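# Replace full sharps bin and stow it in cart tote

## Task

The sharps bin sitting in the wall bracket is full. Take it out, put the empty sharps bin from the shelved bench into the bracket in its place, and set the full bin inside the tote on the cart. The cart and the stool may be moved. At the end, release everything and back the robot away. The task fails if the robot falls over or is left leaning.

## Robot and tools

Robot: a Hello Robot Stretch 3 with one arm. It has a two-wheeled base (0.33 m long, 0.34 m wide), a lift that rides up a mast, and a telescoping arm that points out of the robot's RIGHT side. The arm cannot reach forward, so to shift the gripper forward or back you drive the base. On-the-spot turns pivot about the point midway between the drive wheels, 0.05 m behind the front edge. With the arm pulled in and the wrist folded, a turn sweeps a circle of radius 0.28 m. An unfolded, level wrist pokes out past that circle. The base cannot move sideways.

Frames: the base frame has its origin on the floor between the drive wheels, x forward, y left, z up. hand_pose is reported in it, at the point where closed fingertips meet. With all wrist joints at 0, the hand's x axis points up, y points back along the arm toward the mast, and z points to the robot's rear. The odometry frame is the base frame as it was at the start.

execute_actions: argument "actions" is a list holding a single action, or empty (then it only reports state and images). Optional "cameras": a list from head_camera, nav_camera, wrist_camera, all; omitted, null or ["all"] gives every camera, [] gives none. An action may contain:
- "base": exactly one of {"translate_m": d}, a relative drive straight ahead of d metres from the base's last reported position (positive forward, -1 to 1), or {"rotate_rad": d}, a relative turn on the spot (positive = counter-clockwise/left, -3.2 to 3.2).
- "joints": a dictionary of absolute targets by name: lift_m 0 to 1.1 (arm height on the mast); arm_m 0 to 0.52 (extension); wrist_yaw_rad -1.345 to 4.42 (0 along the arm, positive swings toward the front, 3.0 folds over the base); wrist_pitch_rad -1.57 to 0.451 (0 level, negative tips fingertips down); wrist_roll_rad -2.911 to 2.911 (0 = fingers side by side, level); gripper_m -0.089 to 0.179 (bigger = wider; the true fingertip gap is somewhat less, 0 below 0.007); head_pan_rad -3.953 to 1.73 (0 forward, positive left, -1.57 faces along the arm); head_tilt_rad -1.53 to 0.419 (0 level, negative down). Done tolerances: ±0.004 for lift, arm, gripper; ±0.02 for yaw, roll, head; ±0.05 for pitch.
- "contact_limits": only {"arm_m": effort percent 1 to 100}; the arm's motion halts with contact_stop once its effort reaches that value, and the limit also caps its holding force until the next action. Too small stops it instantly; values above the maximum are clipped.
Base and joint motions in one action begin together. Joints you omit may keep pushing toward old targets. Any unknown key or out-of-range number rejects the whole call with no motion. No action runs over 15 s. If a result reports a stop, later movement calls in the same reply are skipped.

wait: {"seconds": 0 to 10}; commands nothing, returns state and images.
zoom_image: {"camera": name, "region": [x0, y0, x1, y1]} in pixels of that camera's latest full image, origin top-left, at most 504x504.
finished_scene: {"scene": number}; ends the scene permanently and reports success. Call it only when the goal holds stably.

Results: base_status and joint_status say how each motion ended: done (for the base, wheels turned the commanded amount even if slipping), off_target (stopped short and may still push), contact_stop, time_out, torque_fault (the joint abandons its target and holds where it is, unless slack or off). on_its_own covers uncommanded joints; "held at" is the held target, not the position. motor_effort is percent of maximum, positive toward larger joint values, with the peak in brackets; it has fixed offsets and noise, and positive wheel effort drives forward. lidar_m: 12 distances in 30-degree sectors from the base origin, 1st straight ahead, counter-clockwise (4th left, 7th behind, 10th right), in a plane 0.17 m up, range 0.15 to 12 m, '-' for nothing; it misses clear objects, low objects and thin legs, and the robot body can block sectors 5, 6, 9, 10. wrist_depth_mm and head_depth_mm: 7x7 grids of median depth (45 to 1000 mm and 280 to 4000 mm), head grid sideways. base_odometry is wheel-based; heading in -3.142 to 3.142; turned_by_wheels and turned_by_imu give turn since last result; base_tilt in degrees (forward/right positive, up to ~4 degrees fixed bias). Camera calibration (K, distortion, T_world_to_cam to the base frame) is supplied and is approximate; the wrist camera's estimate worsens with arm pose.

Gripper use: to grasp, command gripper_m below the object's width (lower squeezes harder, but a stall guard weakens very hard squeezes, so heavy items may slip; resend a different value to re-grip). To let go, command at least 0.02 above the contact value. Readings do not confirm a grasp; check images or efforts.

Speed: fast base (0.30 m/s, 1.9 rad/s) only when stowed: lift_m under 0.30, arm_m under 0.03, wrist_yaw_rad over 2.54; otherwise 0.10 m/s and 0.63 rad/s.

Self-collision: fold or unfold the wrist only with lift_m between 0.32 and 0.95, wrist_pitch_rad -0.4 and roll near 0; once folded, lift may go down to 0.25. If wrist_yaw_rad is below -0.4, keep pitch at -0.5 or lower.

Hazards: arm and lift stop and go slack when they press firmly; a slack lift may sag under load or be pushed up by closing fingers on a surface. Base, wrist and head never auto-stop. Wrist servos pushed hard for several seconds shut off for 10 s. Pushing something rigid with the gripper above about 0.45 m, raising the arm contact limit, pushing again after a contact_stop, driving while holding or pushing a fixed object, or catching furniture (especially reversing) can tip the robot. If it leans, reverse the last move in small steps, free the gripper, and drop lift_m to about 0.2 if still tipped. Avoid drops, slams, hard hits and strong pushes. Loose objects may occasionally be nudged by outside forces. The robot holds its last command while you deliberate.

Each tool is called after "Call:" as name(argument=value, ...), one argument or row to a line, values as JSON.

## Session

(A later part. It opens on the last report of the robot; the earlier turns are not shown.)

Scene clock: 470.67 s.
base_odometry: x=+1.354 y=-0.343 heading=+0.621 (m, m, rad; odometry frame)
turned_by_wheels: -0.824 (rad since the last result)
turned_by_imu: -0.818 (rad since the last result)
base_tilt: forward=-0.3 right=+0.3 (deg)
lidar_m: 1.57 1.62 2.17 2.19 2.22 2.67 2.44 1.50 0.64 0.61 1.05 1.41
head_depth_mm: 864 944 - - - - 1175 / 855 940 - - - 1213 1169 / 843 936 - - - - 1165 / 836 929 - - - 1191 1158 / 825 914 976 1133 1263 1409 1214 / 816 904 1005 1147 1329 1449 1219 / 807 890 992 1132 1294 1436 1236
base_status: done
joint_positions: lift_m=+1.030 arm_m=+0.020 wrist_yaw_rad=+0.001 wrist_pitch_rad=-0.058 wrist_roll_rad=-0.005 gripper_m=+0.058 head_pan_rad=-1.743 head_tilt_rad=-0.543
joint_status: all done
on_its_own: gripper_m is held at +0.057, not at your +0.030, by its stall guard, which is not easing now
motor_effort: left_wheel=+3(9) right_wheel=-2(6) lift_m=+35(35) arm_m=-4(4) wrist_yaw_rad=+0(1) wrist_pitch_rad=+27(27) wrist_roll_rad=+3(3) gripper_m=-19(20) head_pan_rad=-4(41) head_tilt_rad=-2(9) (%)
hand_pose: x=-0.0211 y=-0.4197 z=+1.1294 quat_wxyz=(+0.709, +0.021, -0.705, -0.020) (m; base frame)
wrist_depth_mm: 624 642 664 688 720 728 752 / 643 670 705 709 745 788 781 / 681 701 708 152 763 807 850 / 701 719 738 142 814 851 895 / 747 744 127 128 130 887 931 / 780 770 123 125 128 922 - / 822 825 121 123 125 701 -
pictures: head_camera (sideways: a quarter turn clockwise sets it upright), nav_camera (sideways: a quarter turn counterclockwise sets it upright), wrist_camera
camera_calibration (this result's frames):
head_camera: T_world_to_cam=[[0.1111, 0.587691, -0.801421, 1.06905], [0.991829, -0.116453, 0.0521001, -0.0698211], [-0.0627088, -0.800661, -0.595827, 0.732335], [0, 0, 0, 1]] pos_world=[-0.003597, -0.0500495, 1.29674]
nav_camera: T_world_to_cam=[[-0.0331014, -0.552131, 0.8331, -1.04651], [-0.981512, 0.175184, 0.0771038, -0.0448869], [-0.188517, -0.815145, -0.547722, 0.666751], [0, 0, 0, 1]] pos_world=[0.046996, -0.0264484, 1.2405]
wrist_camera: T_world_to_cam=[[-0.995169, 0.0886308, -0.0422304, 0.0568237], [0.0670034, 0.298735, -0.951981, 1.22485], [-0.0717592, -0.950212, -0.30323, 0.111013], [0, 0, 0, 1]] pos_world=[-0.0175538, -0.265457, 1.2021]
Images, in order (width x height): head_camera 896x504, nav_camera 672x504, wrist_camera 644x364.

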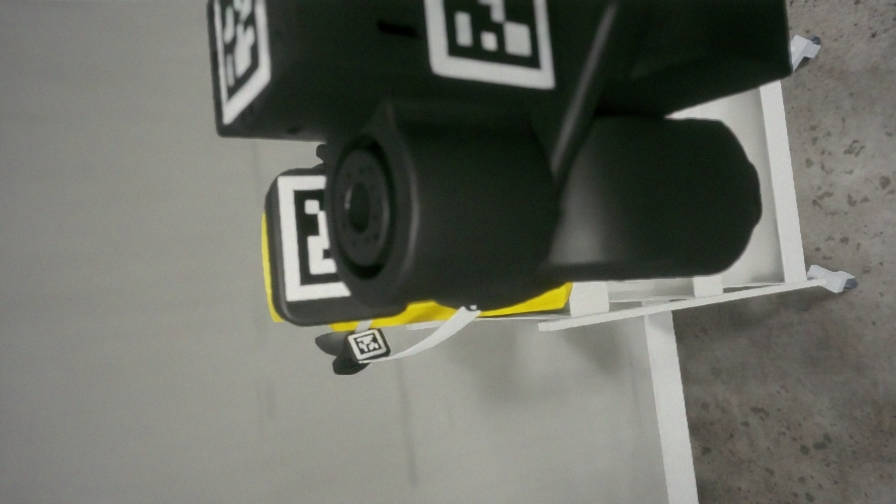

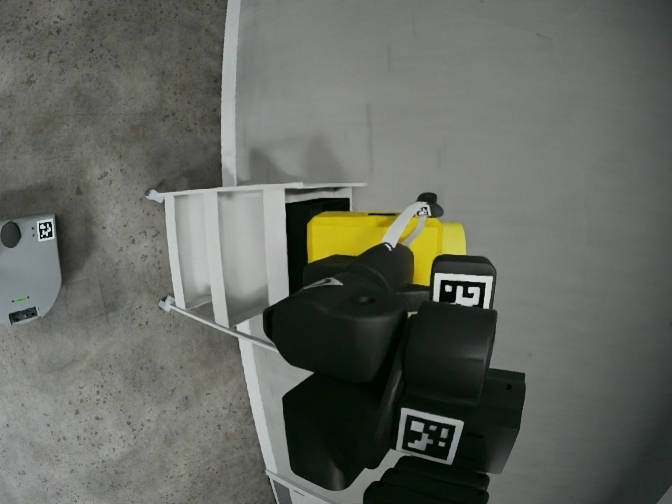

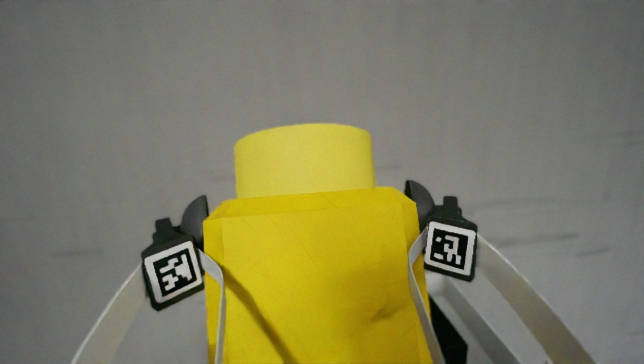

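Call:
execute_actions(
  actions=[
    {"base": {"translate_m": -0.146}, "joints": {"arm_m": 0.33, "head_pan_rad": -1.65, "head_tilt_rad": -0.75}},
  ],
  cameras=["head_camera", "nav_camera", "wrist_camera"],
)

Scene clock: 527.37 s.
base_odometry: x=+1.236 y=-0.428 heading=+0.621 (m, m, rad; odometry frame)
turned_by_wheels: +0.000 (rad since the last result)
turned_by_imu: +0.001 (rad since the last result)
base_tilt: forward=-0.3 right=+0.4 (deg)
lidar_m: 1.71 1.77 2.36 2.15 2.21 2.53 2.29 1.51 0.64 0.62 0.64 1.41
head_depth_mm: 905 1005 1180 1399 1475 1255 1102 / 839 1000 1066 939 1183 1269 1109 / - 993 1016 862 1182 1275 1120 / 583 959 1020 854 1121 1259 1127 / 853 977 1035 848 1133 1275 1133 / 847 974 1117 1302 1536 1305 1138 / 844 965 1131 1366 1560 1314 1148
base_status: done
joint_positions: lift_m=+1.030 arm_m=+0.330 wrist_yaw_rad=+0.001 wrist_pitch_rad=-0.058 wrist_roll_rad=-0.005 gripper_m=+0.058 head_pan_rad=-1.657 head_tilt_rad=-0.741
joint_status: all done
on_its_own: gripper_m is held at +0.057, not at your +0.030, by its stall guard, which is not easing now
motor_effort: left_wheel=+3(4) right_wheel=-2(7) lift_m=+35(35) arm_m=+3(8) wrist_yaw_rad=+0(1) wrist_pitch_rad=+27(27) wrist_roll_rad=+3(3) gripper_m=-19(20) head_pan_rad=+5(19) head_tilt_rad=-4(18) (%)
hand_pose: x=-0.0212 y=-0.7291 z=+1.1294 quat_wxyz=(+0.709, +0.021, -0.705, -0.020) (m; base frame)
wrist_depth_mm: 374 382 398 411 420 434 459 / 391 399 412 427 443 459 478 / 406 417 431 152 465 483 495 / 428 444 443 142 489 513 521 / 436 454 127 128 130 538 557 / 462 473 123 125 128 559 602 / 489 505 121 123 125 605 622
pictures: head_camera (sideways: a quarter turn clockwise sets it upright), nav_camera (sideways: a quarter turn counterclockwise sets it upright), wrist_camera
camera_calibration (this result's frames):
head_camera: T_world_to_cam=[[0.0726935, 0.740245, -0.668395, 0.895908], [0.997196, -0.0420021, 0.0619361, -0.0826446], [0.017774, -0.671024, -0.741223, 0.920961], [0, 0, 0, 1]] pos_world=[0.000916988, -0.048677, 1.28658]
nav_camera: T_world_to_cam=[[0.00134256, -0.705246, 0.708961, -0.884906], [-0.99425, 0.0749711, 0.0764611, -0.0439527], [-0.107076, -0.704987, -0.70109, 0.865761], [0, 0, 0, 1]] pos_world=[0.0501899, -0.0104306, 1.2377]
wrist_camera: T_world_to_cam=[[-0.995137, 0.0889241, -0.0423549, 0.0845357], [0.0672105, 0.298715, -0.951973, 1.31729], [-0.0720013, -0.95019, -0.30324, -0.183045], [0, 0, 0, 1]] pos_world=[-0.0175906, -0.57494, 1.2021]
Images, in order (width x height): head_camera 896x504, nav_camera 672x504, wrist_camera 644x364.

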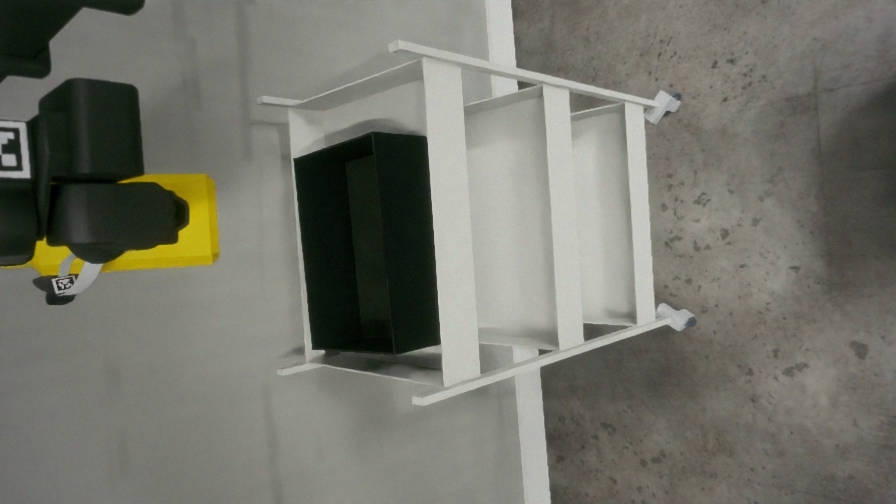

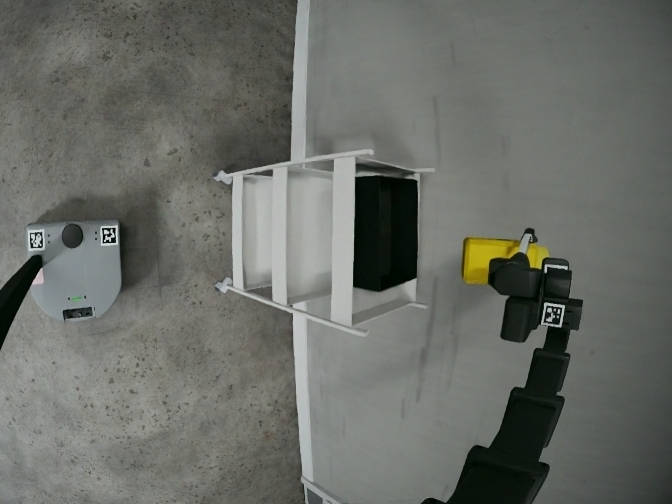

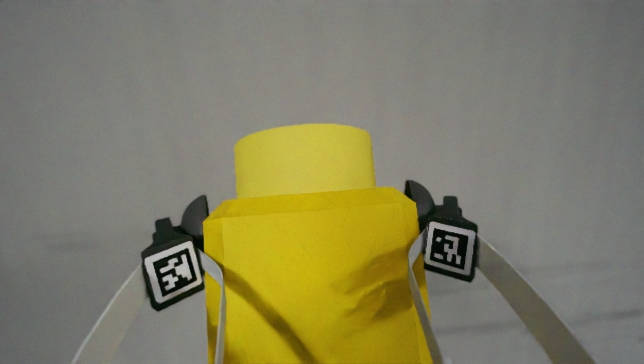

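Call:
execute_actions(
  actions=[
    {"joints": {"arm_m": 0.36, "lift_m": 0.8}},
  ],
  cameras=["head_camera", "wrist_camera"],
)

Scene clock: 580.57 s.
base_odometry: x=+1.236 y=-0.428 heading=+0.621 (m, m, rad; odometry frame)
turned_by_wheels: +0.000 (rad since the last result)
turned_by_imu: +0.001 (rad since the last result)
base_tilt: forward=-0.3 right=+0.4 (deg)
lidar_m: 1.72 1.77 2.36 2.16 2.21 2.53 2.30 1.50 0.64 0.62 0.64 1.41
head_depth_mm: 870 997 1180 1362 - 1225 1085 / 865 993 - 1127 1185 1258 1109 / 862 972 - 872 1182 1278 1118 / 857 967 994 857 1122 1264 1127 / 854 976 1035 849 1133 1272 1131 / 850 969 1111 1302 1534 1306 1139 / 844 967 1133 1375 1551 1321 1144
base_status: not commanded
joint_positions: lift_m=+0.800 arm_m=+0.360 wrist_yaw_rad=+0.001 wrist_pitch_rad=-0.058 wrist_roll_rad=-0.005 gripper_m=+0.058 head_pan_rad=-1.657 head_tilt_rad=-0.741
joint_status: all done
on_its_own: gripper_m is held at +0.057, not at your +0.030, by its stall guard, which is not easing now
motor_effort: left_wheel=+3(3) right_wheel=-2(2) lift_m=+20(28) arm_m=+3(2) wrist_yaw_rad=+0(0) wrist_pitch_rad=+27(27) wrist_roll_rad=+3(3) gripper_m=-19(19) head_pan_rad=+4(5) head_tilt_rad=-4(4) (%)
hand_pose: x=-0.0212 y=-0.7591 z=+0.9001 quat_wxyz=(+0.709, +0.021, -0.705, -0.020) (m; base frame)
wrist_depth_mm: 352 363 369 385 397 407 424 / 363 371 392 401 415 429 448 / 377 396 398 152 435 452 467 / 397 414 408 142 455 471 496 / 414 422 127 128 130 496 524 / 429 433 124 125 128 525 550 / 457 308 121 122 125 358 589
pictures: head_camera (sideways: a quarter turn clockwise sets it upright), wrist_camera
camera_calibration (this result's frames):
head_camera: T_world_to_cam=[[0.0726936, 0.740245, -0.668395, 0.895908], [0.997196, -0.0420022, 0.0619361, -0.0826446], [0.0177739, -0.671023, -0.741223, 0.920961], [0, 0, 0, 1]] pos_world=[0.000916983, -0.048677, 1.28658]
wrist_camera: T_world_to_cam=[[-0.995137, 0.0889277, -0.0423484, 0.0774881], [0.0672107, 0.298785, -0.951951, 1.10799], [-0.0720017, -0.950168, -0.303309, -0.281004], [0, 0, 0, 1]] pos_world=[-0.0175906, -0.604944, 0.972807]
Images, in order (width x height): head_camera 896x504, wrist_camera 644x364.

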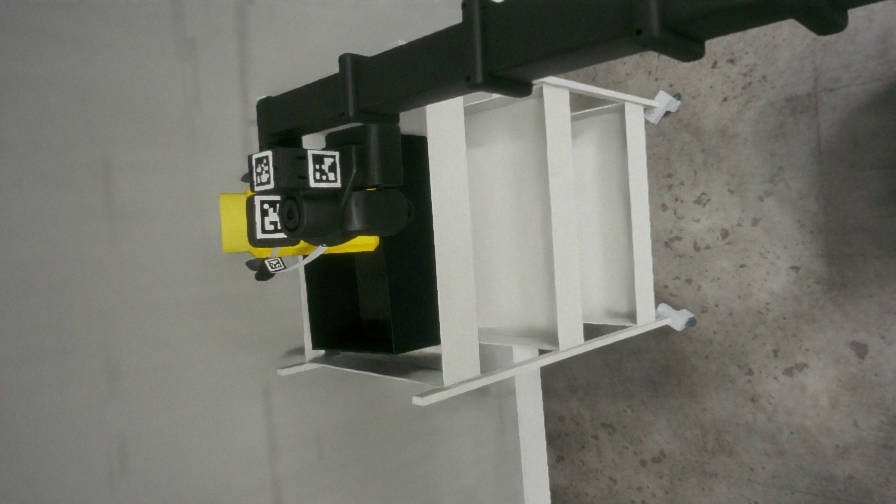

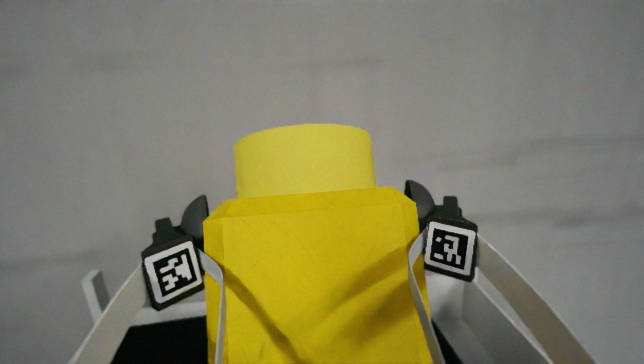

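Call:
execute_actions(
  actions=[
    {"joints": {"lift_m": 0.76}},
  ],
  cameras=["head_camera", "wrist_camera"],
)

Scene clock: 588.37 s.
base_odometry: x=+1.236 y=-0.428 heading=+0.621 (m, m, rad; odometry frame)
turned_by_wheels: +0.000 (rad since the last result)
turned_by_imu: +0.001 (rad since the last result)
base_tilt: forward=-0.2 right=+0.3 (deg)
lidar_m: 1.72 1.77 2.36 2.16 2.21 2.53 2.29 1.51 0.64 0.62 0.64 1.41
head_depth_mm: 870 1003 1182 1404 - - 1108 / 866 998 1117 1131 1188 1267 1114 / 861 986 - 994 1176 1278 1116 / 858 970 989 851 1122 1254 1129 / 852 975 1033 846 1135 1273 1133 / 850 977 1117 1296 1529 1311 1141 / 848 971 1137 1375 1544 1320 1152
base_status: not commanded
joint_positions: lift_m=+0.761 arm_m=+0.360 wrist_yaw_rad=+0.005 wrist_pitch_rad=+0.038 wrist_roll_rad=-0.005 gripper_m=+0.058 head_pan_rad=-1.657 head_tilt_rad=-0.741
joint_status: all done
on_its_own: gripper_m is held at +0.057, not at your +0.030, by its stall guard, which is not easing now
motor_effort: left_wheel=+5(5) right_wheel=-4(4) lift_m=+12(20) arm_m=+0(3) wrist_yaw_rad=-3(3) wrist_pitch_rad=-18(27) wrist_roll_rad=+3(3) gripper_m=-20(21) head_pan_rad=+5(5) head_tilt_rad=-4(3) (%)
hand_pose: x=-0.0202 y=-0.7619 z=+0.8850 quat_wxyz=(+0.709, -0.012, -0.705, +0.015) (m; base frame)
wrist_depth_mm: 366 374 382 393 408 415 432 / 371 385 392 405 422 435 445 / 383 389 401 164 430 447 459 / 386 400 283 146 445 457 471 / 400 417 127 128 131 479 502 / 416 421 122 123 126 481 520 / 429 292 117 118 120 356 544
pictures: head_camera (sideways: a quarter turn clockwise sets it upright), wrist_camera
camera_calibration (this result's frames):
head_camera: T_world_to_cam=[[0.0726937, 0.740246, -0.668395, 0.895908], [0.997196, -0.0420023, 0.0619361, -0.0826446], [0.0177738, -0.671023, -0.741223, 0.920961], [0, 0, 0, 1]] pos_world=[0.000916977, -0.048677, 1.28658]
wrist_camera: T_world_to_cam=[[-0.995443, 0.0807415, -0.0507331, 0.0792285], [0.0665043, 0.206547, -0.976174, 1.04551], [-0.068339, -0.9751, -0.210976, -0.388773], [0, 0, 0, 1]] pos_world=[-0.0172317, -0.601436, 0.942595]
Images, in order (width x height): head_camera 896x504, wrist_camera 644x364.

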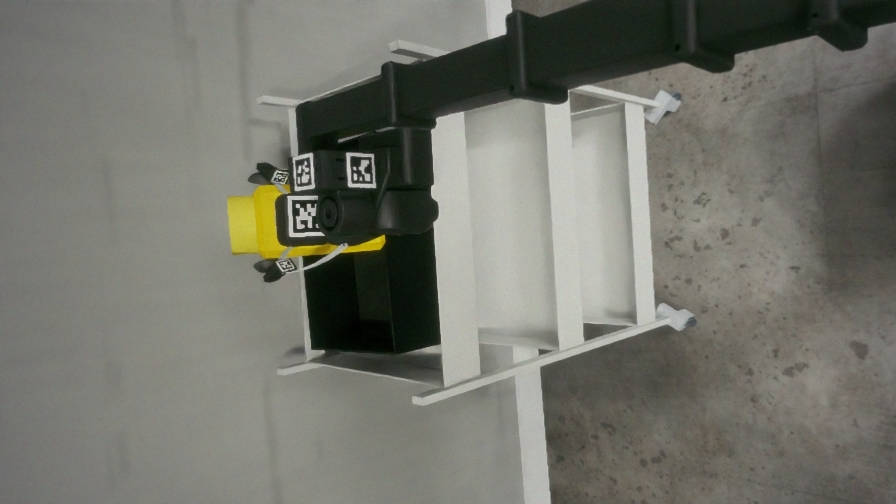

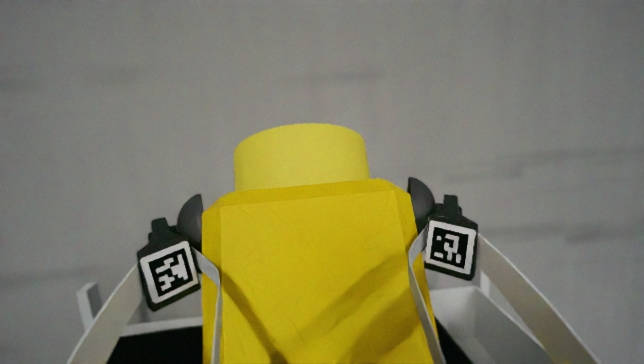

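Call:
execute_actions(
  actions=[
    {"joints": {"lift_m": 0.8}},
  ],
  cameras=[],
)

Call:
execute_actions(
  actions=[
    {"joints": {"arm_m": 0.405}},
  ],
  cameras=["head_camera", "wrist_camera"],
)

Scene clock: 639.37 s.
base_odometry: x=+1.236 y=-0.428 heading=+0.621 (m, m, rad; odometry frame)
turned_by_wheels: +0.000 (rad since the last result)
turned_by_imu: +0.000 (rad since the last result)
base_tilt: forward=-0.3 right=+0.4 (deg)
lidar_m: 1.72 1.77 2.36 2.16 2.22 2.53 2.29 1.50 0.64 0.62 0.64 1.41
head_depth_mm: 870 1005 1180 1355 - 1217 1088 / 866 997 - 1126 1183 1266 1105 / 861 971 - 864 1183 1272 1123 / 854 960 996 856 1127 1262 1126 / 852 979 1032 845 1134 1278 1136 / 848 973 1120 1299 1533 1317 1143 / 845 967 1132 1367 1547 1318 1150
base_status: not commanded
joint_positions: lift_m=+0.800 arm_m=+0.360 wrist_yaw_rad=+0.003 wrist_pitch_rad=-0.055 wrist_roll_rad=-0.005 gripper_m=+0.058 head_pan_rad=-1.657 head_tilt_rad=-0.741
joint_status: all done
on_its_own: gripper_m is held at +0.057, not at your +0.030, by its stall guard, which is not easing now
motor_effort: left_wheel=+4(4) right_wheel=-3(4) lift_m=+35(35) arm_m=+0(0) wrist_yaw_rad=-2(3) wrist_pitch_rad=+26(26) wrist_roll_rad=+3(3) gripper_m=-19(20) head_pan_rad=+5(5) head_tilt_rad=-4(4) (%)
hand_pose: x=-0.0206 y=-0.7595 z=+0.9001 quat_wxyz=(+0.709, +0.021, -0.705, -0.019) (m; base frame)
wrist_depth_mm: 351 354 370 383 392 412 425 / 365 374 386 403 409 432 451 / 376 397 399 156 436 455 467 / 396 411 402 145 451 473 487 / 410 425 127 128 130 496 518 / 435 436 123 124 127 530 547 / 453 306 121 121 123 362 582
pictures: none
No camera images: the call's "cameras" was empty. Leave "cameras" out to get every camera's image.

Scene clock: 640.80 s.
base_odometry: x=+1.236 y=-0.428 heading=+0.621 (m, m, rad; odometry frame)
turned_by_wheels: +0.000 (rad since the last result)
turned_by_imu: +0.000 (rad since the last result)
base_tilt: forward=-0.3 right=+0.3 (deg)
lidar_m: 1.72 1.77 2.36 2.16 2.21 2.53 2.29 1.51 0.64 0.62 0.64 1.41
head_depth_mm: 870 1001 1177 1354 - 1235 1086 / 866 997 - 943 1184 1266 1110 / 859 967 - 861 1180 1275 1118 / 856 948 994 855 1122 1266 1128 / 852 978 1032 845 1130 1273 1134 / 849 973 1114 1298 1532 1309 1142 / 845 967 1135 1367 1547 1318 1145
base_status: not commanded
joint_positions: lift_m=+0.800 arm_m=+0.405 wrist_yaw_rad=+0.003 wrist_pitch_rad=-0.055 wrist_roll_rad=-0.005 gripper_m=+0.058 head_pan_rad=-1.657 head_tilt_rad=-0.741
joint_status: all done
on_its_own: gripper_m is held at +0.057, not at your +0.030, by its stall guard, which is not easing now
motor_effort: left_wheel=+4(4) right_wheel=-3(3) lift_m=+36(35) arm_m=+3(2) wrist_yaw_rad=-1(2) wrist_pitch_rad=+26(26) wrist_roll_rad=+3(3) gripper_m=-20(20) head_pan_rad=+5(5) head_tilt_rad=-3(3) (%)
hand_pose: x=-0.0207 y=-0.8042 z=+0.9000 quat_wxyz=(+0.709, +0.021, -0.705, -0.019) (m; base frame)
wrist_depth_mm: 310 321 333 345 352 366 381 / 326 338 344 353 372 385 398 / 335 349 361 157 386 399 415 / 351 364 363 145 404 422 437 / 370 378 127 128 131 452 458 / 382 396 124 124 128 469 492 / 402 338 120 121 123 358 516
pictures: head_camera (sideways: a quarter turn clockwise sets it upright), wrist_camera
camera_calibration (this result's frames):
head_camera: T_world_to_cam=[[0.0726936, 0.740246, -0.668395, 0.895908], [0.997196, -0.0420022, 0.0619362, -0.0826446], [0.0177739, -0.671023, -0.741223, 0.920961], [0, 0, 0, 1]] pos_world=[0.000916983, -0.048677, 1.28658]
wrist_camera: T_world_to_cam=[[-0.995295, 0.0870409, -0.0425551, 0.0806132], [0.0666782, 0.296697, -0.952641, 1.12025], [-0.0702928, -0.950997, -0.301104, -0.326467], [0, 0, 0, 1]] pos_world=[-0.0174106, -0.64986, 0.972328]
Images, in order (width x height): head_camera 896x504, wrist_camera 644x364.

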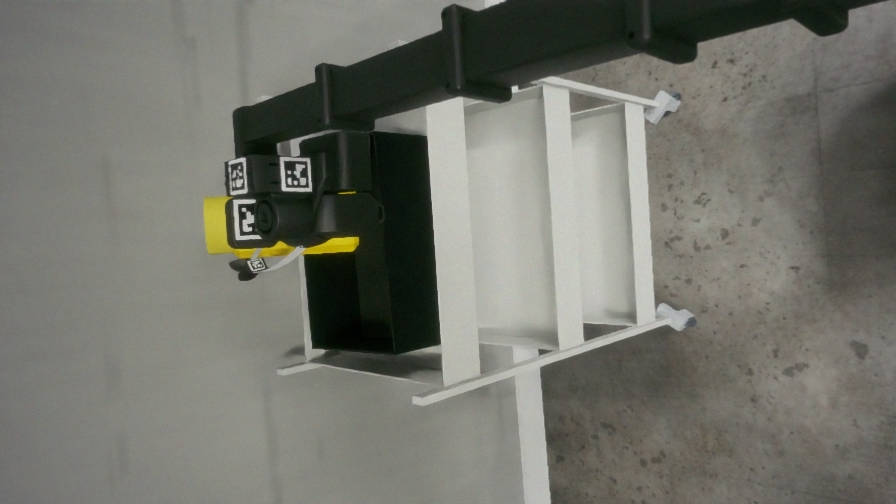

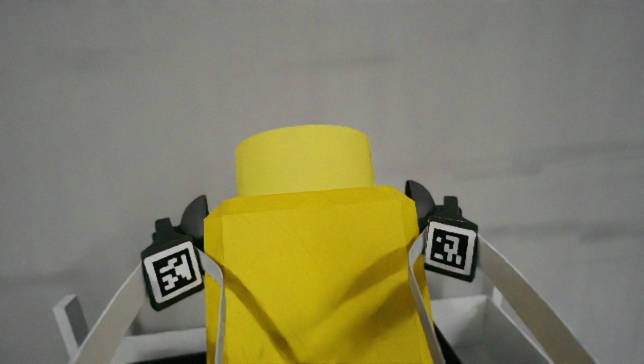

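Call:
execute_actions(
  actions=[
    {"joints": {"lift_m": 0.77}},
  ],
  cameras=["head_camera"],
)

Scene clock: 644.73 s.
base_odometry: x=+1.236 y=-0.428 heading=+0.621 (m, m, rad; odometry frame)
turned_by_wheels: +0.000 (rad since the last result)
turned_by_imu: +0.000 (rad since the last result)
base_tilt: forward=-0.3 right=+0.4 (deg)
lidar_m: 1.71 1.77 2.36 2.16 2.21 2.52 2.29 1.50 0.64 0.62 0.64 1.41
head_depth_mm: 872 1002 1176 1396 - - 1104 / 864 998 1122 1132 1179 1261 1113 / 864 989 - 863 1180 1289 1123 / 856 965 994 856 1121 1265 1125 / 854 980 1033 848 1133 1274 1133 / 846 976 1112 1298 1541 1304 1144 / 846 972 1126 1369 1552 1326 1147
base_status: not commanded
joint_positions: lift_m=+0.770 arm_m=+0.405 wrist_yaw_rad=+0.003 wrist_pitch_rad=-0.057 wrist_roll_rad=-0.005 gripper_m=+0.058 head_pan_rad=-1.657 head_tilt_rad=-0.741
joint_status: all done
on_its_own: gripper_m is held at +0.057, not at your +0.030, by its stall guard, which is not easing now
motor_effort: left_wheel=+4(4) right_wheel=-3(3) lift_m=+20(31) arm_m=+2(3) wrist_yaw_rad=-2(2) wrist_pitch_rad=+26(26) wrist_roll_rad=+3(3) gripper_m=-20(19) head_pan_rad=+5(5) head_tilt_rad=-4(4) (%)
hand_pose: x=-0.0207 y=-0.8042 z=+0.8704 quat_wxyz=(+0.709, +0.021, -0.705, -0.019) (m; base frame)
wrist_depth_mm: 313 320 330 341 355 361 379 / 325 336 345 361 371 384 398 / 338 348 360 156 387 404 419 / 354 369 365 144 404 428 439 / 370 379 127 129 130 437 461 / 383 393 123 125 128 360 491 / 393 257 120 121 123 326 533
pictures: head_camera (sideways: a quarter turn clockwise sets it upright)
camera_calibration (this result's frames):
head_camera: T_world_to_cam=[[0.0726935, 0.740246, -0.668395, 0.895908], [0.997196, -0.0420021, 0.0619362, -0.0826446], [0.017774, -0.671023, -0.741223, 0.920961], [0, 0, 0, 1]] pos_world=[0.000916989, -0.048677, 1.28658]
Images, in order (width x height): head_camera 896x504.

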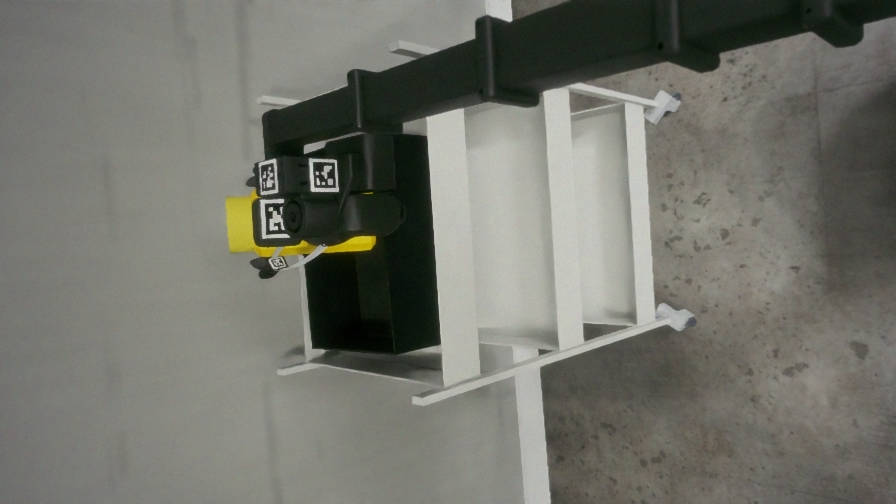

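Call:
execute_actions(
  actions=[
    {"joints": {"lift_m": 0.75}},
  ],
  cameras=["head_camera"],
)

Scene clock: 654.27 s.
base_odometry: x=+1.236 y=-0.428 heading=+0.621 (m, m, rad; odometry frame)
turned_by_wheels: +0.000 (rad since the last result)
turned_by_imu: +0.000 (rad since the last result)
base_tilt: forward=-0.3 right=+0.4 (deg)
lidar_m: 1.71 1.77 2.37 2.16 2.21 2.52 2.28 1.51 0.64 0.62 0.64 1.41
head_depth_mm: 872 1001 1184 1406 - - 1105 / 865 994 1114 1135 1183 1268 1115 / 860 988 - 865 1178 1276 1118 / 857 980 999 854 1120 1265 1123 / 852 980 1034 847 1127 1276 1133 / 850 973 1116 1303 1523 1310 1144 / 846 967 1131 1371 1551 1314 1152
base_status: not commanded
joint_positions: lift_m=+0.750 arm_m=+0.405 wrist_yaw_rad=+0.003 wrist_pitch_rad=-0.057 wrist_roll_rad=-0.005 gripper_m=+0.058 head_pan_rad=-1.657 head_tilt_rad=-0.741
joint_status: all done
on_its_own: gripper_m is held at +0.057, not at your +0.030, by its stall guard, which is not easing now
motor_effort: left_wheel=+4(4) right_wheel=-3(3) lift_m=+20(21) arm_m=+3(3) wrist_yaw_rad=-1(2) wrist_pitch_rad=+26(27) wrist_roll_rad=+3(3) gripper_m=-20(20) head_pan_rad=+5(5) head_tilt_rad=-3(3) (%)
hand_pose: x=-0.0207 y=-0.8042 z=+0.8503 quat_wxyz=(+0.709, +0.021, -0.705, -0.019) (m; base frame)
wrist_depth_mm: 316 322 331 341 349 367 380 / 329 332 341 357 379 383 391 / 336 350 354 156 388 403 418 / 351 366 368 144 398 424 445 / 368 377 127 128 130 449 471 / 384 390 123 125 127 363 499 / 243 254 120 121 124 294 513
pictures: head_camera (sideways: a quarter turn clockwise sets it upright)
camera_calibration (this result's frames):
head_camera: T_world_to_cam=[[0.0726935, 0.740246, -0.668395, 0.895908], [0.997196, -0.0420021, 0.0619362, -0.0826446], [0.017774, -0.671023, -0.741223, 0.920961], [0, 0, 0, 1]] pos_world=[0.000916989, -0.048677, 1.28658]
Images, in order (width x height): head_camera 896x504.

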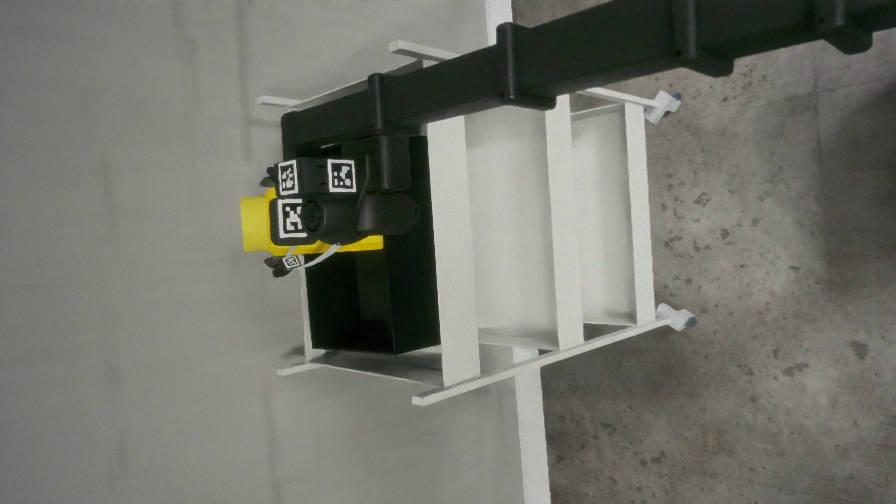

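Call:
execute_actions(
  actions=[
    {"joints": {"lift_m": 0.738, "arm_m": 0.382}},
  ],
  cameras=["head_camera", "wrist_camera"],
)

Scene clock: 661.87 s.
base_odometry: x=+1.236 y=-0.428 heading=+0.621 (m, m, rad; odometry frame)
turned_by_wheels: +0.000 (rad since the last result)
turned_by_imu: +0.000 (rad since the last result)
base_tilt: forward=-0.3 right=+0.4 (deg)
lidar_m: 1.72 1.77 2.36 2.16 2.22 2.52 2.30 1.51 0.64 0.62 0.64 1.41
head_depth_mm: 870 1002 1180 1402 1501 - 1102 / 863 999 1092 - 1181 1264 1111 / 862 991 1081 1136 1184 1279 1120 / 854 990 1001 853 1125 1264 1125 / 855 975 1032 842 1127 1274 1129 / 849 973 1117 1301 1536 1309 1140 / 846 969 1133 1374 1548 1318 1147
base_status: not commanded
joint_positions: lift_m=+0.738 arm_m=+0.382 wrist_yaw_rad=+0.003 wrist_pitch_rad=-0.057 wrist_roll_rad=-0.005 gripper_m=+0.058 head_pan_rad=-1.657 head_tilt_rad=-0.741
joint_status: all done
on_its_own: gripper_m is held at +0.057, not at your +0.030, by its stall guard, which is not easing now
motor_effort: left_wheel=+4(4) right_wheel=-2(3) lift_m=+20(18) arm_m=-5(5) wrist_yaw_rad=-2(1) wrist_pitch_rad=+27(27) wrist_roll_rad=+3(3) gripper_m=-20(20) head_pan_rad=+5(4) head_tilt_rad=-3(4) (%)
hand_pose: x=-0.0207 y=-0.7817 z=+0.8382 quat_wxyz=(+0.709, +0.022, -0.705, -0.019) (m; base frame)
wrist_depth_mm: 330 339 351 363 374 388 408 / 347 357 361 380 400 408 425 / 362 372 382 155 412 427 445 / 374 389 387 144 426 440 461 / 387 399 128 128 130 468 493 / 399 306 123 125 128 351 516 / 245 278 121 122 124 212 239
pictures: head_camera (sideways: a quarter turn clockwise sets it upright), wrist_camera
camera_calibration (this result's frames):
head_camera: T_world_to_cam=[[0.0726936, 0.740246, -0.668394, 0.895907], [0.997196, -0.0420022, 0.0619362, -0.0826446], [0.017774, -0.671023, -0.741224, 0.920962], [0, 0, 0, 1]] pos_world=[0.00091699, -0.0486769, 1.28658]
wrist_camera: T_world_to_cam=[[-0.995295, 0.0871158, -0.0424031, 0.0759561], [0.0666749, 0.298313, -0.952137, 1.05561], [-0.0702968, -0.950484, -0.302718, -0.321879], [0, 0, 0, 1]] pos_world=[-0.0174108, -0.627459, 0.910863]
Images, in order (width x height): head_camera 896x504, wrist_camera 644x364.

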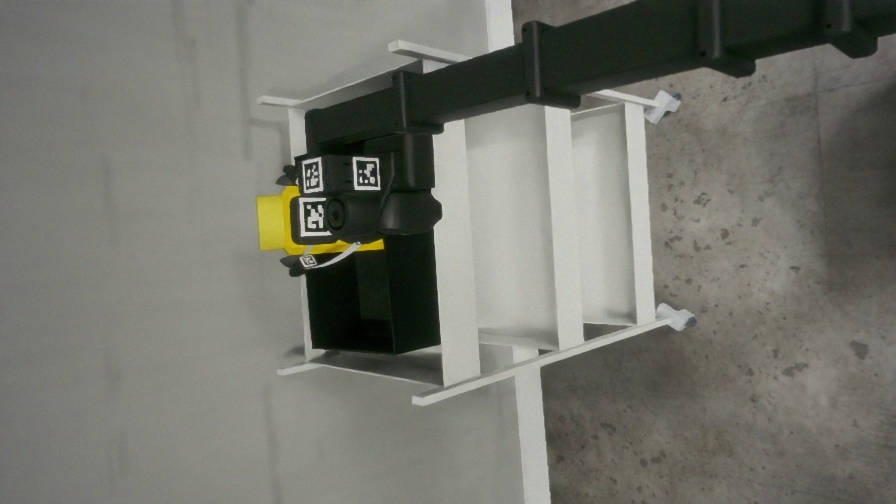

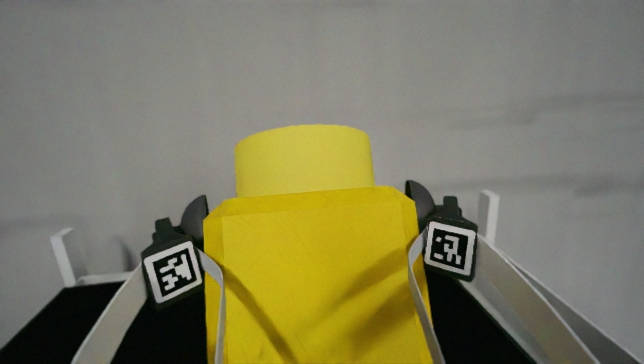

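Call:
execute_actions(
  actions=[
    {"joints": {"lift_m": 0.722}},
  ],
  cameras=["head_camera", "wrist_camera"],
)

Scene clock: 666.70 s.
base_odometry: x=+1.236 y=-0.428 heading=+0.621 (m, m, rad; odometry frame)
turned_by_wheels: +0.000 (rad since the last result)
turned_by_imu: +0.000 (rad since the last result)
base_tilt: forward=-0.3 right=+0.4 (deg)
lidar_m: 1.71 1.77 2.35 2.15 2.22 2.52 2.29 1.51 0.64 0.62 0.64 1.41
head_depth_mm: 873 1003 1183 1403 1498 - 1106 / 866 994 1092 - 1184 1272 1107 / 862 994 1080 1139 1181 1279 1116 / 857 980 1003 851 1123 1263 1124 / 851 981 1031 847 1133 1277 1130 / 847 973 1117 1301 1530 1309 1144 / 845 970 1135 1372 1546 1317 1145
base_status: not commanded
joint_positions: lift_m=+0.722 arm_m=+0.382 wrist_yaw_rad=+0.003 wrist_pitch_rad=-0.056 wrist_roll_rad=-0.005 gripper_m=+0.058 head_pan_rad=-1.657 head_tilt_rad=-0.741
joint_status: all done
on_its_own: gripper_m is held at +0.057, not at your +0.030, by its stall guard, which is not easing now
motor_effort: left_wheel=+4(4) right_wheel=-3(3) lift_m=+20(20) arm_m=-4(4) wrist_yaw_rad=-2(2) wrist_pitch_rad=+26(27) wrist_roll_rad=+3(3) gripper_m=-20(19) head_pan_rad=+5(4) head_tilt_rad=-3(4) (%)
hand_pose: x=-0.0207 y=-0.7817 z=+0.8225 quat_wxyz=(+0.709, +0.021, -0.705, -0.019) (m; base frame)
wrist_depth_mm: 330 339 353 366 372 386 396 / 343 353 367 378 391 410 421 / 358 368 373 154 414 428 439 / 376 382 381 144 425 443 464 / 387 405 127 129 131 467 490 / 260 258 123 125 128 249 516 / 244 282 120 121 124 197 227
pictures: head_camera (sideways: a quarter turn clockwise sets it upright), wrist_camera
camera_calibration (this result's frames):
head_camera: T_world_to_cam=[[0.0726936, 0.740246, -0.668394, 0.895907], [0.997196, -0.0420022, 0.0619362, -0.0826446], [0.017774, -0.671023, -0.741224, 0.920962], [0, 0, 0, 1]] pos_world=[0.00091699, -0.0486769, 1.28658]
wrist_camera: T_world_to_cam=[[-0.995295, 0.0870655, -0.0425076, 0.0753409], [0.0666777, 0.297204, -0.952483, 1.04008], [-0.070295, -0.950836, -0.301611, -0.327862], [0, 0, 0, 1]] pos_world=[-0.0174108, -0.627419, 0.894976]
Images, in order (width x height): head_camera 896x504, wrist_camera 644x364.

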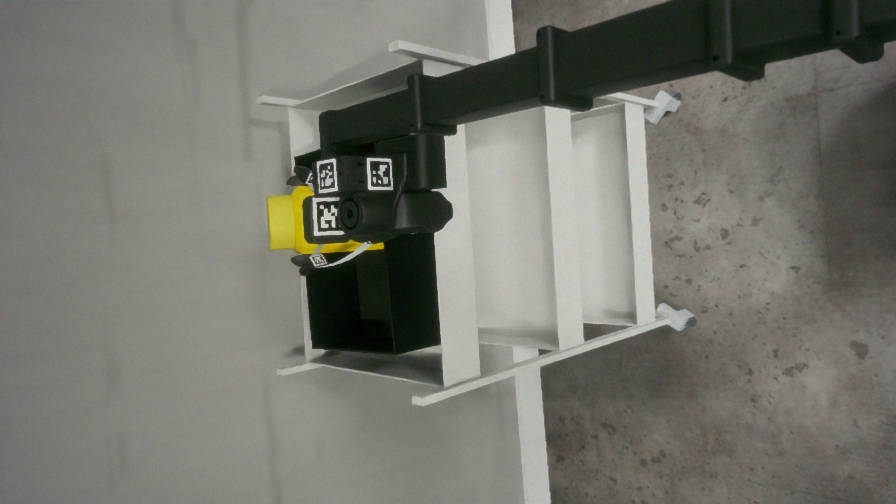

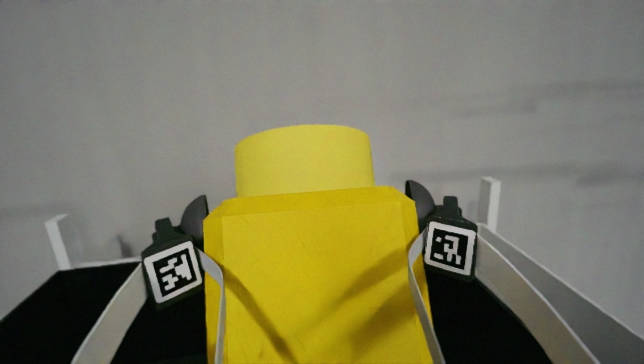

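Call:
execute_actions(
  actions=[
    {"joints": {"lift_m": 0.707}},
  ],
  cameras=["wrist_camera"],
)

Scene clock: 681.07 s.
base_odometry: x=+1.236 y=-0.428 heading=+0.621 (m, m, rad; odometry frame)
turned_by_wheels: +0.000 (rad since the last result)
turned_by_imu: +0.000 (rad since the last result)
base_tilt: forward=-0.3 right=+0.4 (deg)
lidar_m: 1.72 1.77 2.37 2.16 2.21 2.52 2.30 1.50 0.64 0.62 0.64 1.42
head_depth_mm: 871 1005 1182 1399 1501 - - / 868 995 1091 - 1185 1263 1105 / 865 990 1076 1143 1180 1272 1117 / 857 978 1016 853 1122 1262 1126 / 855 977 1031 849 1132 1277 1138 / 849 973 1116 1297 1533 1312 1142 / 845 970 1134 1376 1545 1315 1146
base_status: not commanded
joint_positions: lift_m=+0.707 arm_m=+0.382 wrist_yaw_rad=+0.003 wrist_pitch_rad=-0.013 wrist_roll_rad=-0.005 gripper_m=+0.058 head_pan_rad=-1.657 head_tilt_rad=-0.741
joint_status: all done
on_its_own: gripper_m is held at +0.057, not at your +0.030, by its stall guard, which is not easing now
motor_effort: left_wheel=+4(4) right_wheel=-2(3) lift_m=+16(19) arm_m=-4(5) wrist_yaw_rad=-1(2) wrist_pitch_rad=+6(26) wrist_roll_rad=+3(3) gripper_m=-20(20) head_pan_rad=+5(4) head_tilt_rad=-4(3) (%)
hand_pose: x=-0.0207 y=-0.7832 z=+0.8188 quat_wxyz=(+0.709, +0.006, -0.705, -0.004) (m; base frame)
wrist_depth_mm: 338 349 353 364 377 394 406 / 348 354 371 375 395 403 418 / 359 372 380 159 410 418 439 / 372 384 390 145 424 437 459 / 379 400 126 128 130 459 484 / 255 256 123 124 127 250 495 / 242 273 119 119 122 197 228
pictures: wrist_camera
camera_calibration (this result's frames):
wrist_camera: T_world_to_cam=[[-0.995291, 0.0851303, -0.0463578, 0.0769473], [0.066786, 0.255618, -0.964468, 1.01419], [-0.0702556, -0.963022, -0.2601, -0.373855], [0, 0, 0, 1]] pos_world=[-0.0174141, -0.625826, 0.884481]
Images, in order (width x height): wrist_camera 644x364.

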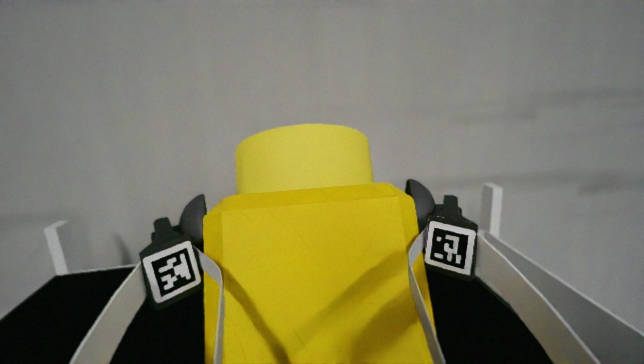

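Call:
execute_actions(
  actions=[
    {"joints": {"lift_m": 0.702, "arm_m": 0.355}},
  ],
  cameras=["head_camera", "wrist_camera"],
)

Scene clock: 693.73 s.
base_odometry: x=+1.236 y=-0.428 heading=+0.621 (m, m, rad; odometry frame)
turned_by_wheels: +0.000 (rad since the last result)
turned_by_imu: +0.000 (rad since the last result)
base_tilt: forward=-0.3 right=+0.4 (deg)
lidar_m: 1.71 1.76 2.36 2.16 2.21 2.53 2.30 1.50 0.64 0.62 0.64 1.41
head_depth_mm: 874 1001 1179 1392 1496 - - / 865 997 1082 - 1181 1256 1111 / 861 992 1013 1144 1181 1281 1116 / 855 984 1015 862 1130 1263 1124 / 854 979 1034 844 1131 1278 1133 / 848 969 1118 1296 1537 1304 1140 / 847 968 1132 1370 1540 1318 1149
base_status: not commanded
joint_positions: lift_m=+0.702 arm_m=+0.355 wrist_yaw_rad=+0.003 wrist_pitch_rad=-0.008 wrist_roll_rad=-0.005 gripper_m=+0.058 head_pan_rad=-1.657 head_tilt_rad=-0.741
joint_status: all done
on_its_own: gripper_m is held at +0.057, not at your +0.030, by its stall guard, which is not easing now
motor_effort: left_wheel=+4(4) right_wheel=-3(3) lift_m=+16(17) arm_m=-4(6) wrist_yaw_rad=-1(2) wrist_pitch_rad=+4(6) wrist_roll_rad=+3(3) gripper_m=-20(19) head_pan_rad=+5(5) head_tilt_rad=-4(4) (%)
hand_pose: x=-0.0207 y=-0.7563 z=+0.8150 quat_wxyz=(+0.709, +0.004, -0.705, -0.002) (m; base frame)
wrist_depth_mm: 363 367 376 394 406 424 437 / 372 382 396 408 424 434 452 / 382 397 399 142 439 447 469 / 399 415 411 138 449 465 480 / 405 420 125 127 129 488 519 / 274 280 125 127 130 225 530 / 242 301 125 127 129 197 221
pictures: head_camera (sideways: a quarter turn clockwise sets it upright), wrist_camera
camera_calibration (this result's frames):
head_camera: T_world_to_cam=[[0.0726936, 0.740246, -0.668394, 0.895907], [0.997196, -0.0420022, 0.0619362, -0.0826446], [0.017774, -0.671022, -0.741224, 0.920962], [0, 0, 0, 1]] pos_world=[0.00091699, -0.0486769, 1.28658]
wrist_camera: T_world_to_cam=[[-0.99529, 0.0849162, -0.0467625, 0.0746496], [0.0668006, 0.251198, -0.965628, 1.00122], [-0.0702508, -0.964204, -0.255687, -0.353453], [0, 0, 0, 1]] pos_world=[-0.0174147, -0.598645, 0.879927]
Images, in order (width x height): head_camera 896x504, wrist_camera 644x364.

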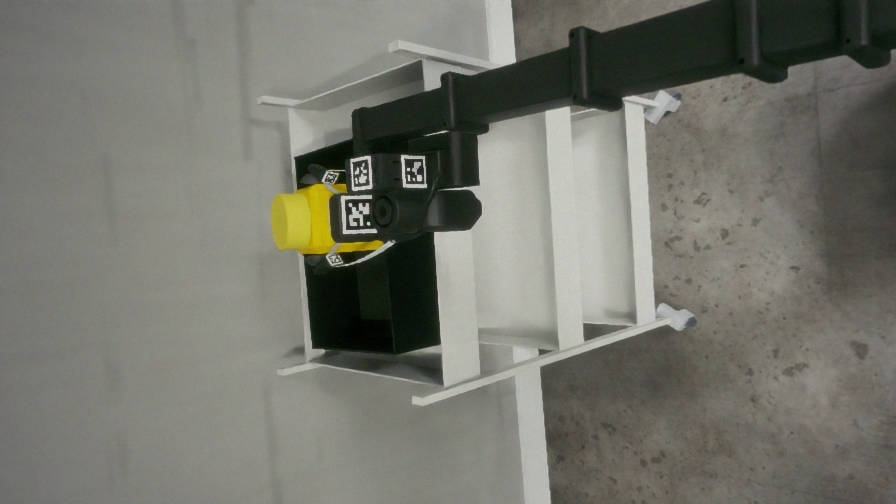

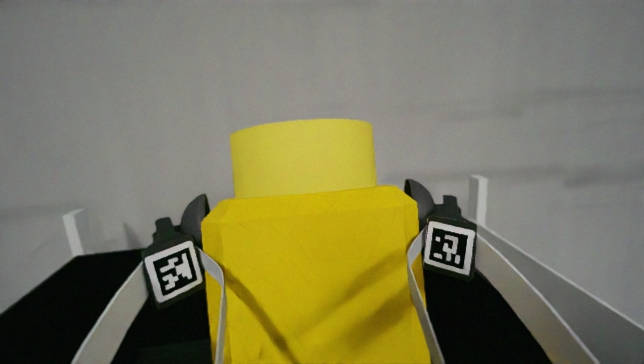

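Call:
execute_actions(
  actions=[
    {"joints": {"lift_m": 0.693, "arm_m": 0.33}},
  ],
  cameras=["head_camera", "wrist_camera"],
)

Scene clock: 698.30 s.
base_odometry: x=+1.236 y=-0.428 heading=+0.621 (m, m, rad; odometry frame)
turned_by_wheels: +0.000 (rad since the last result)
turned_by_imu: +0.000 (rad since the last result)
base_tilt: forward=-0.3 right=+0.3 (deg)
lidar_m: 1.72 1.77 2.36 2.16 2.21 2.52 2.29 1.51 0.64 0.61 0.64 1.41
head_depth_mm: 870 1005 1182 1391 1501 - - / 865 1000 1066 - 1217 1255 1106 / 857 986 981 - 1180 1284 1119 / 857 988 1003 854 1124 1263 1125 / 855 981 1032 846 1130 1274 1132 / 850 975 1112 1297 1540 1307 1145 / 848 967 1137 1370 1548 1327 1149
base_status: not commanded
joint_positions: lift_m=+0.693 arm_m=+0.330 wrist_yaw_rad=+0.003 wrist_pitch_rad=-0.022 wrist_roll_rad=-0.005 gripper_m=+0.058 head_pan_rad=-1.657 head_tilt_rad=-0.741
joint_status: all done
on_its_own: gripper_m is held at +0.057, not at your +0.030, by its stall guard, which is not easing now
motor_effort: left_wheel=+4(4) right_wheel=-3(3) lift_m=+17(15) arm_m=-4(8) wrist_yaw_rad=-2(2) wrist_pitch_rad=+10(10) wrist_roll_rad=+3(3) gripper_m=-19(19) head_pan_rad=+5(5) head_tilt_rad=-4(4) (%)
hand_pose: x=-0.0208 y=-0.7309 z=+0.8024 quat_wxyz=(+0.709, +0.009, -0.705, -0.007) (m; base frame)
wrist_depth_mm: 380 394 403 409 429 442 455 / 391 398 414 434 445 462 477 / 404 417 424 131 462 481 497 / 420 437 149 131 471 506 512 / 429 304 123 126 128 365 536 / 249 306 128 130 136 228 260 / 240 289 136 136 138 141 219
pictures: head_camera (sideways: a quarter turn clockwise sets it upright), wrist_camera
camera_calibration (this result's frames):
head_camera: T_world_to_cam=[[0.0726937, 0.740246, -0.668394, 0.895907], [0.997196, -0.0420023, 0.0619362, -0.0826446], [0.017774, -0.671022, -0.741224, 0.920962], [0, 0, 0, 1]] pos_world=[0.000916985, -0.0486769, 1.28658]
wrist_camera: T_world_to_cam=[[-0.99528, 0.0856537, -0.0456091, 0.0714926], [0.0668357, 0.264306, -0.96212, 0.989514], [-0.0703544, -0.960628, -0.268783, -0.319058], [0, 0, 0, 1]] pos_world=[-0.0174268, -0.574155, 0.869535]
Images, in order (width x height): head_camera 896x504, wrist_camera 644x364.

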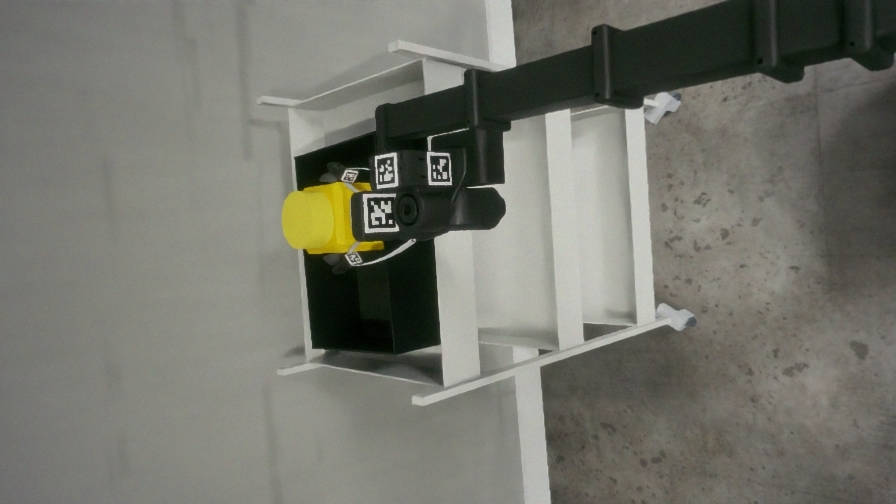

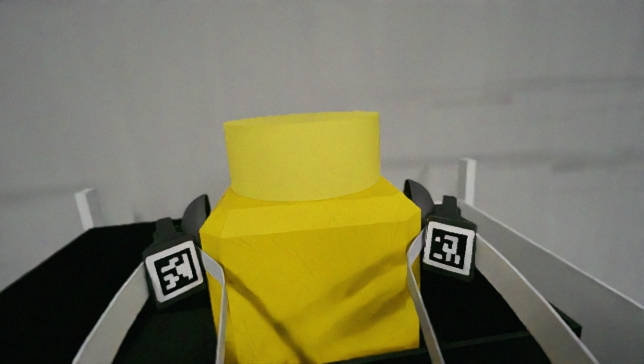

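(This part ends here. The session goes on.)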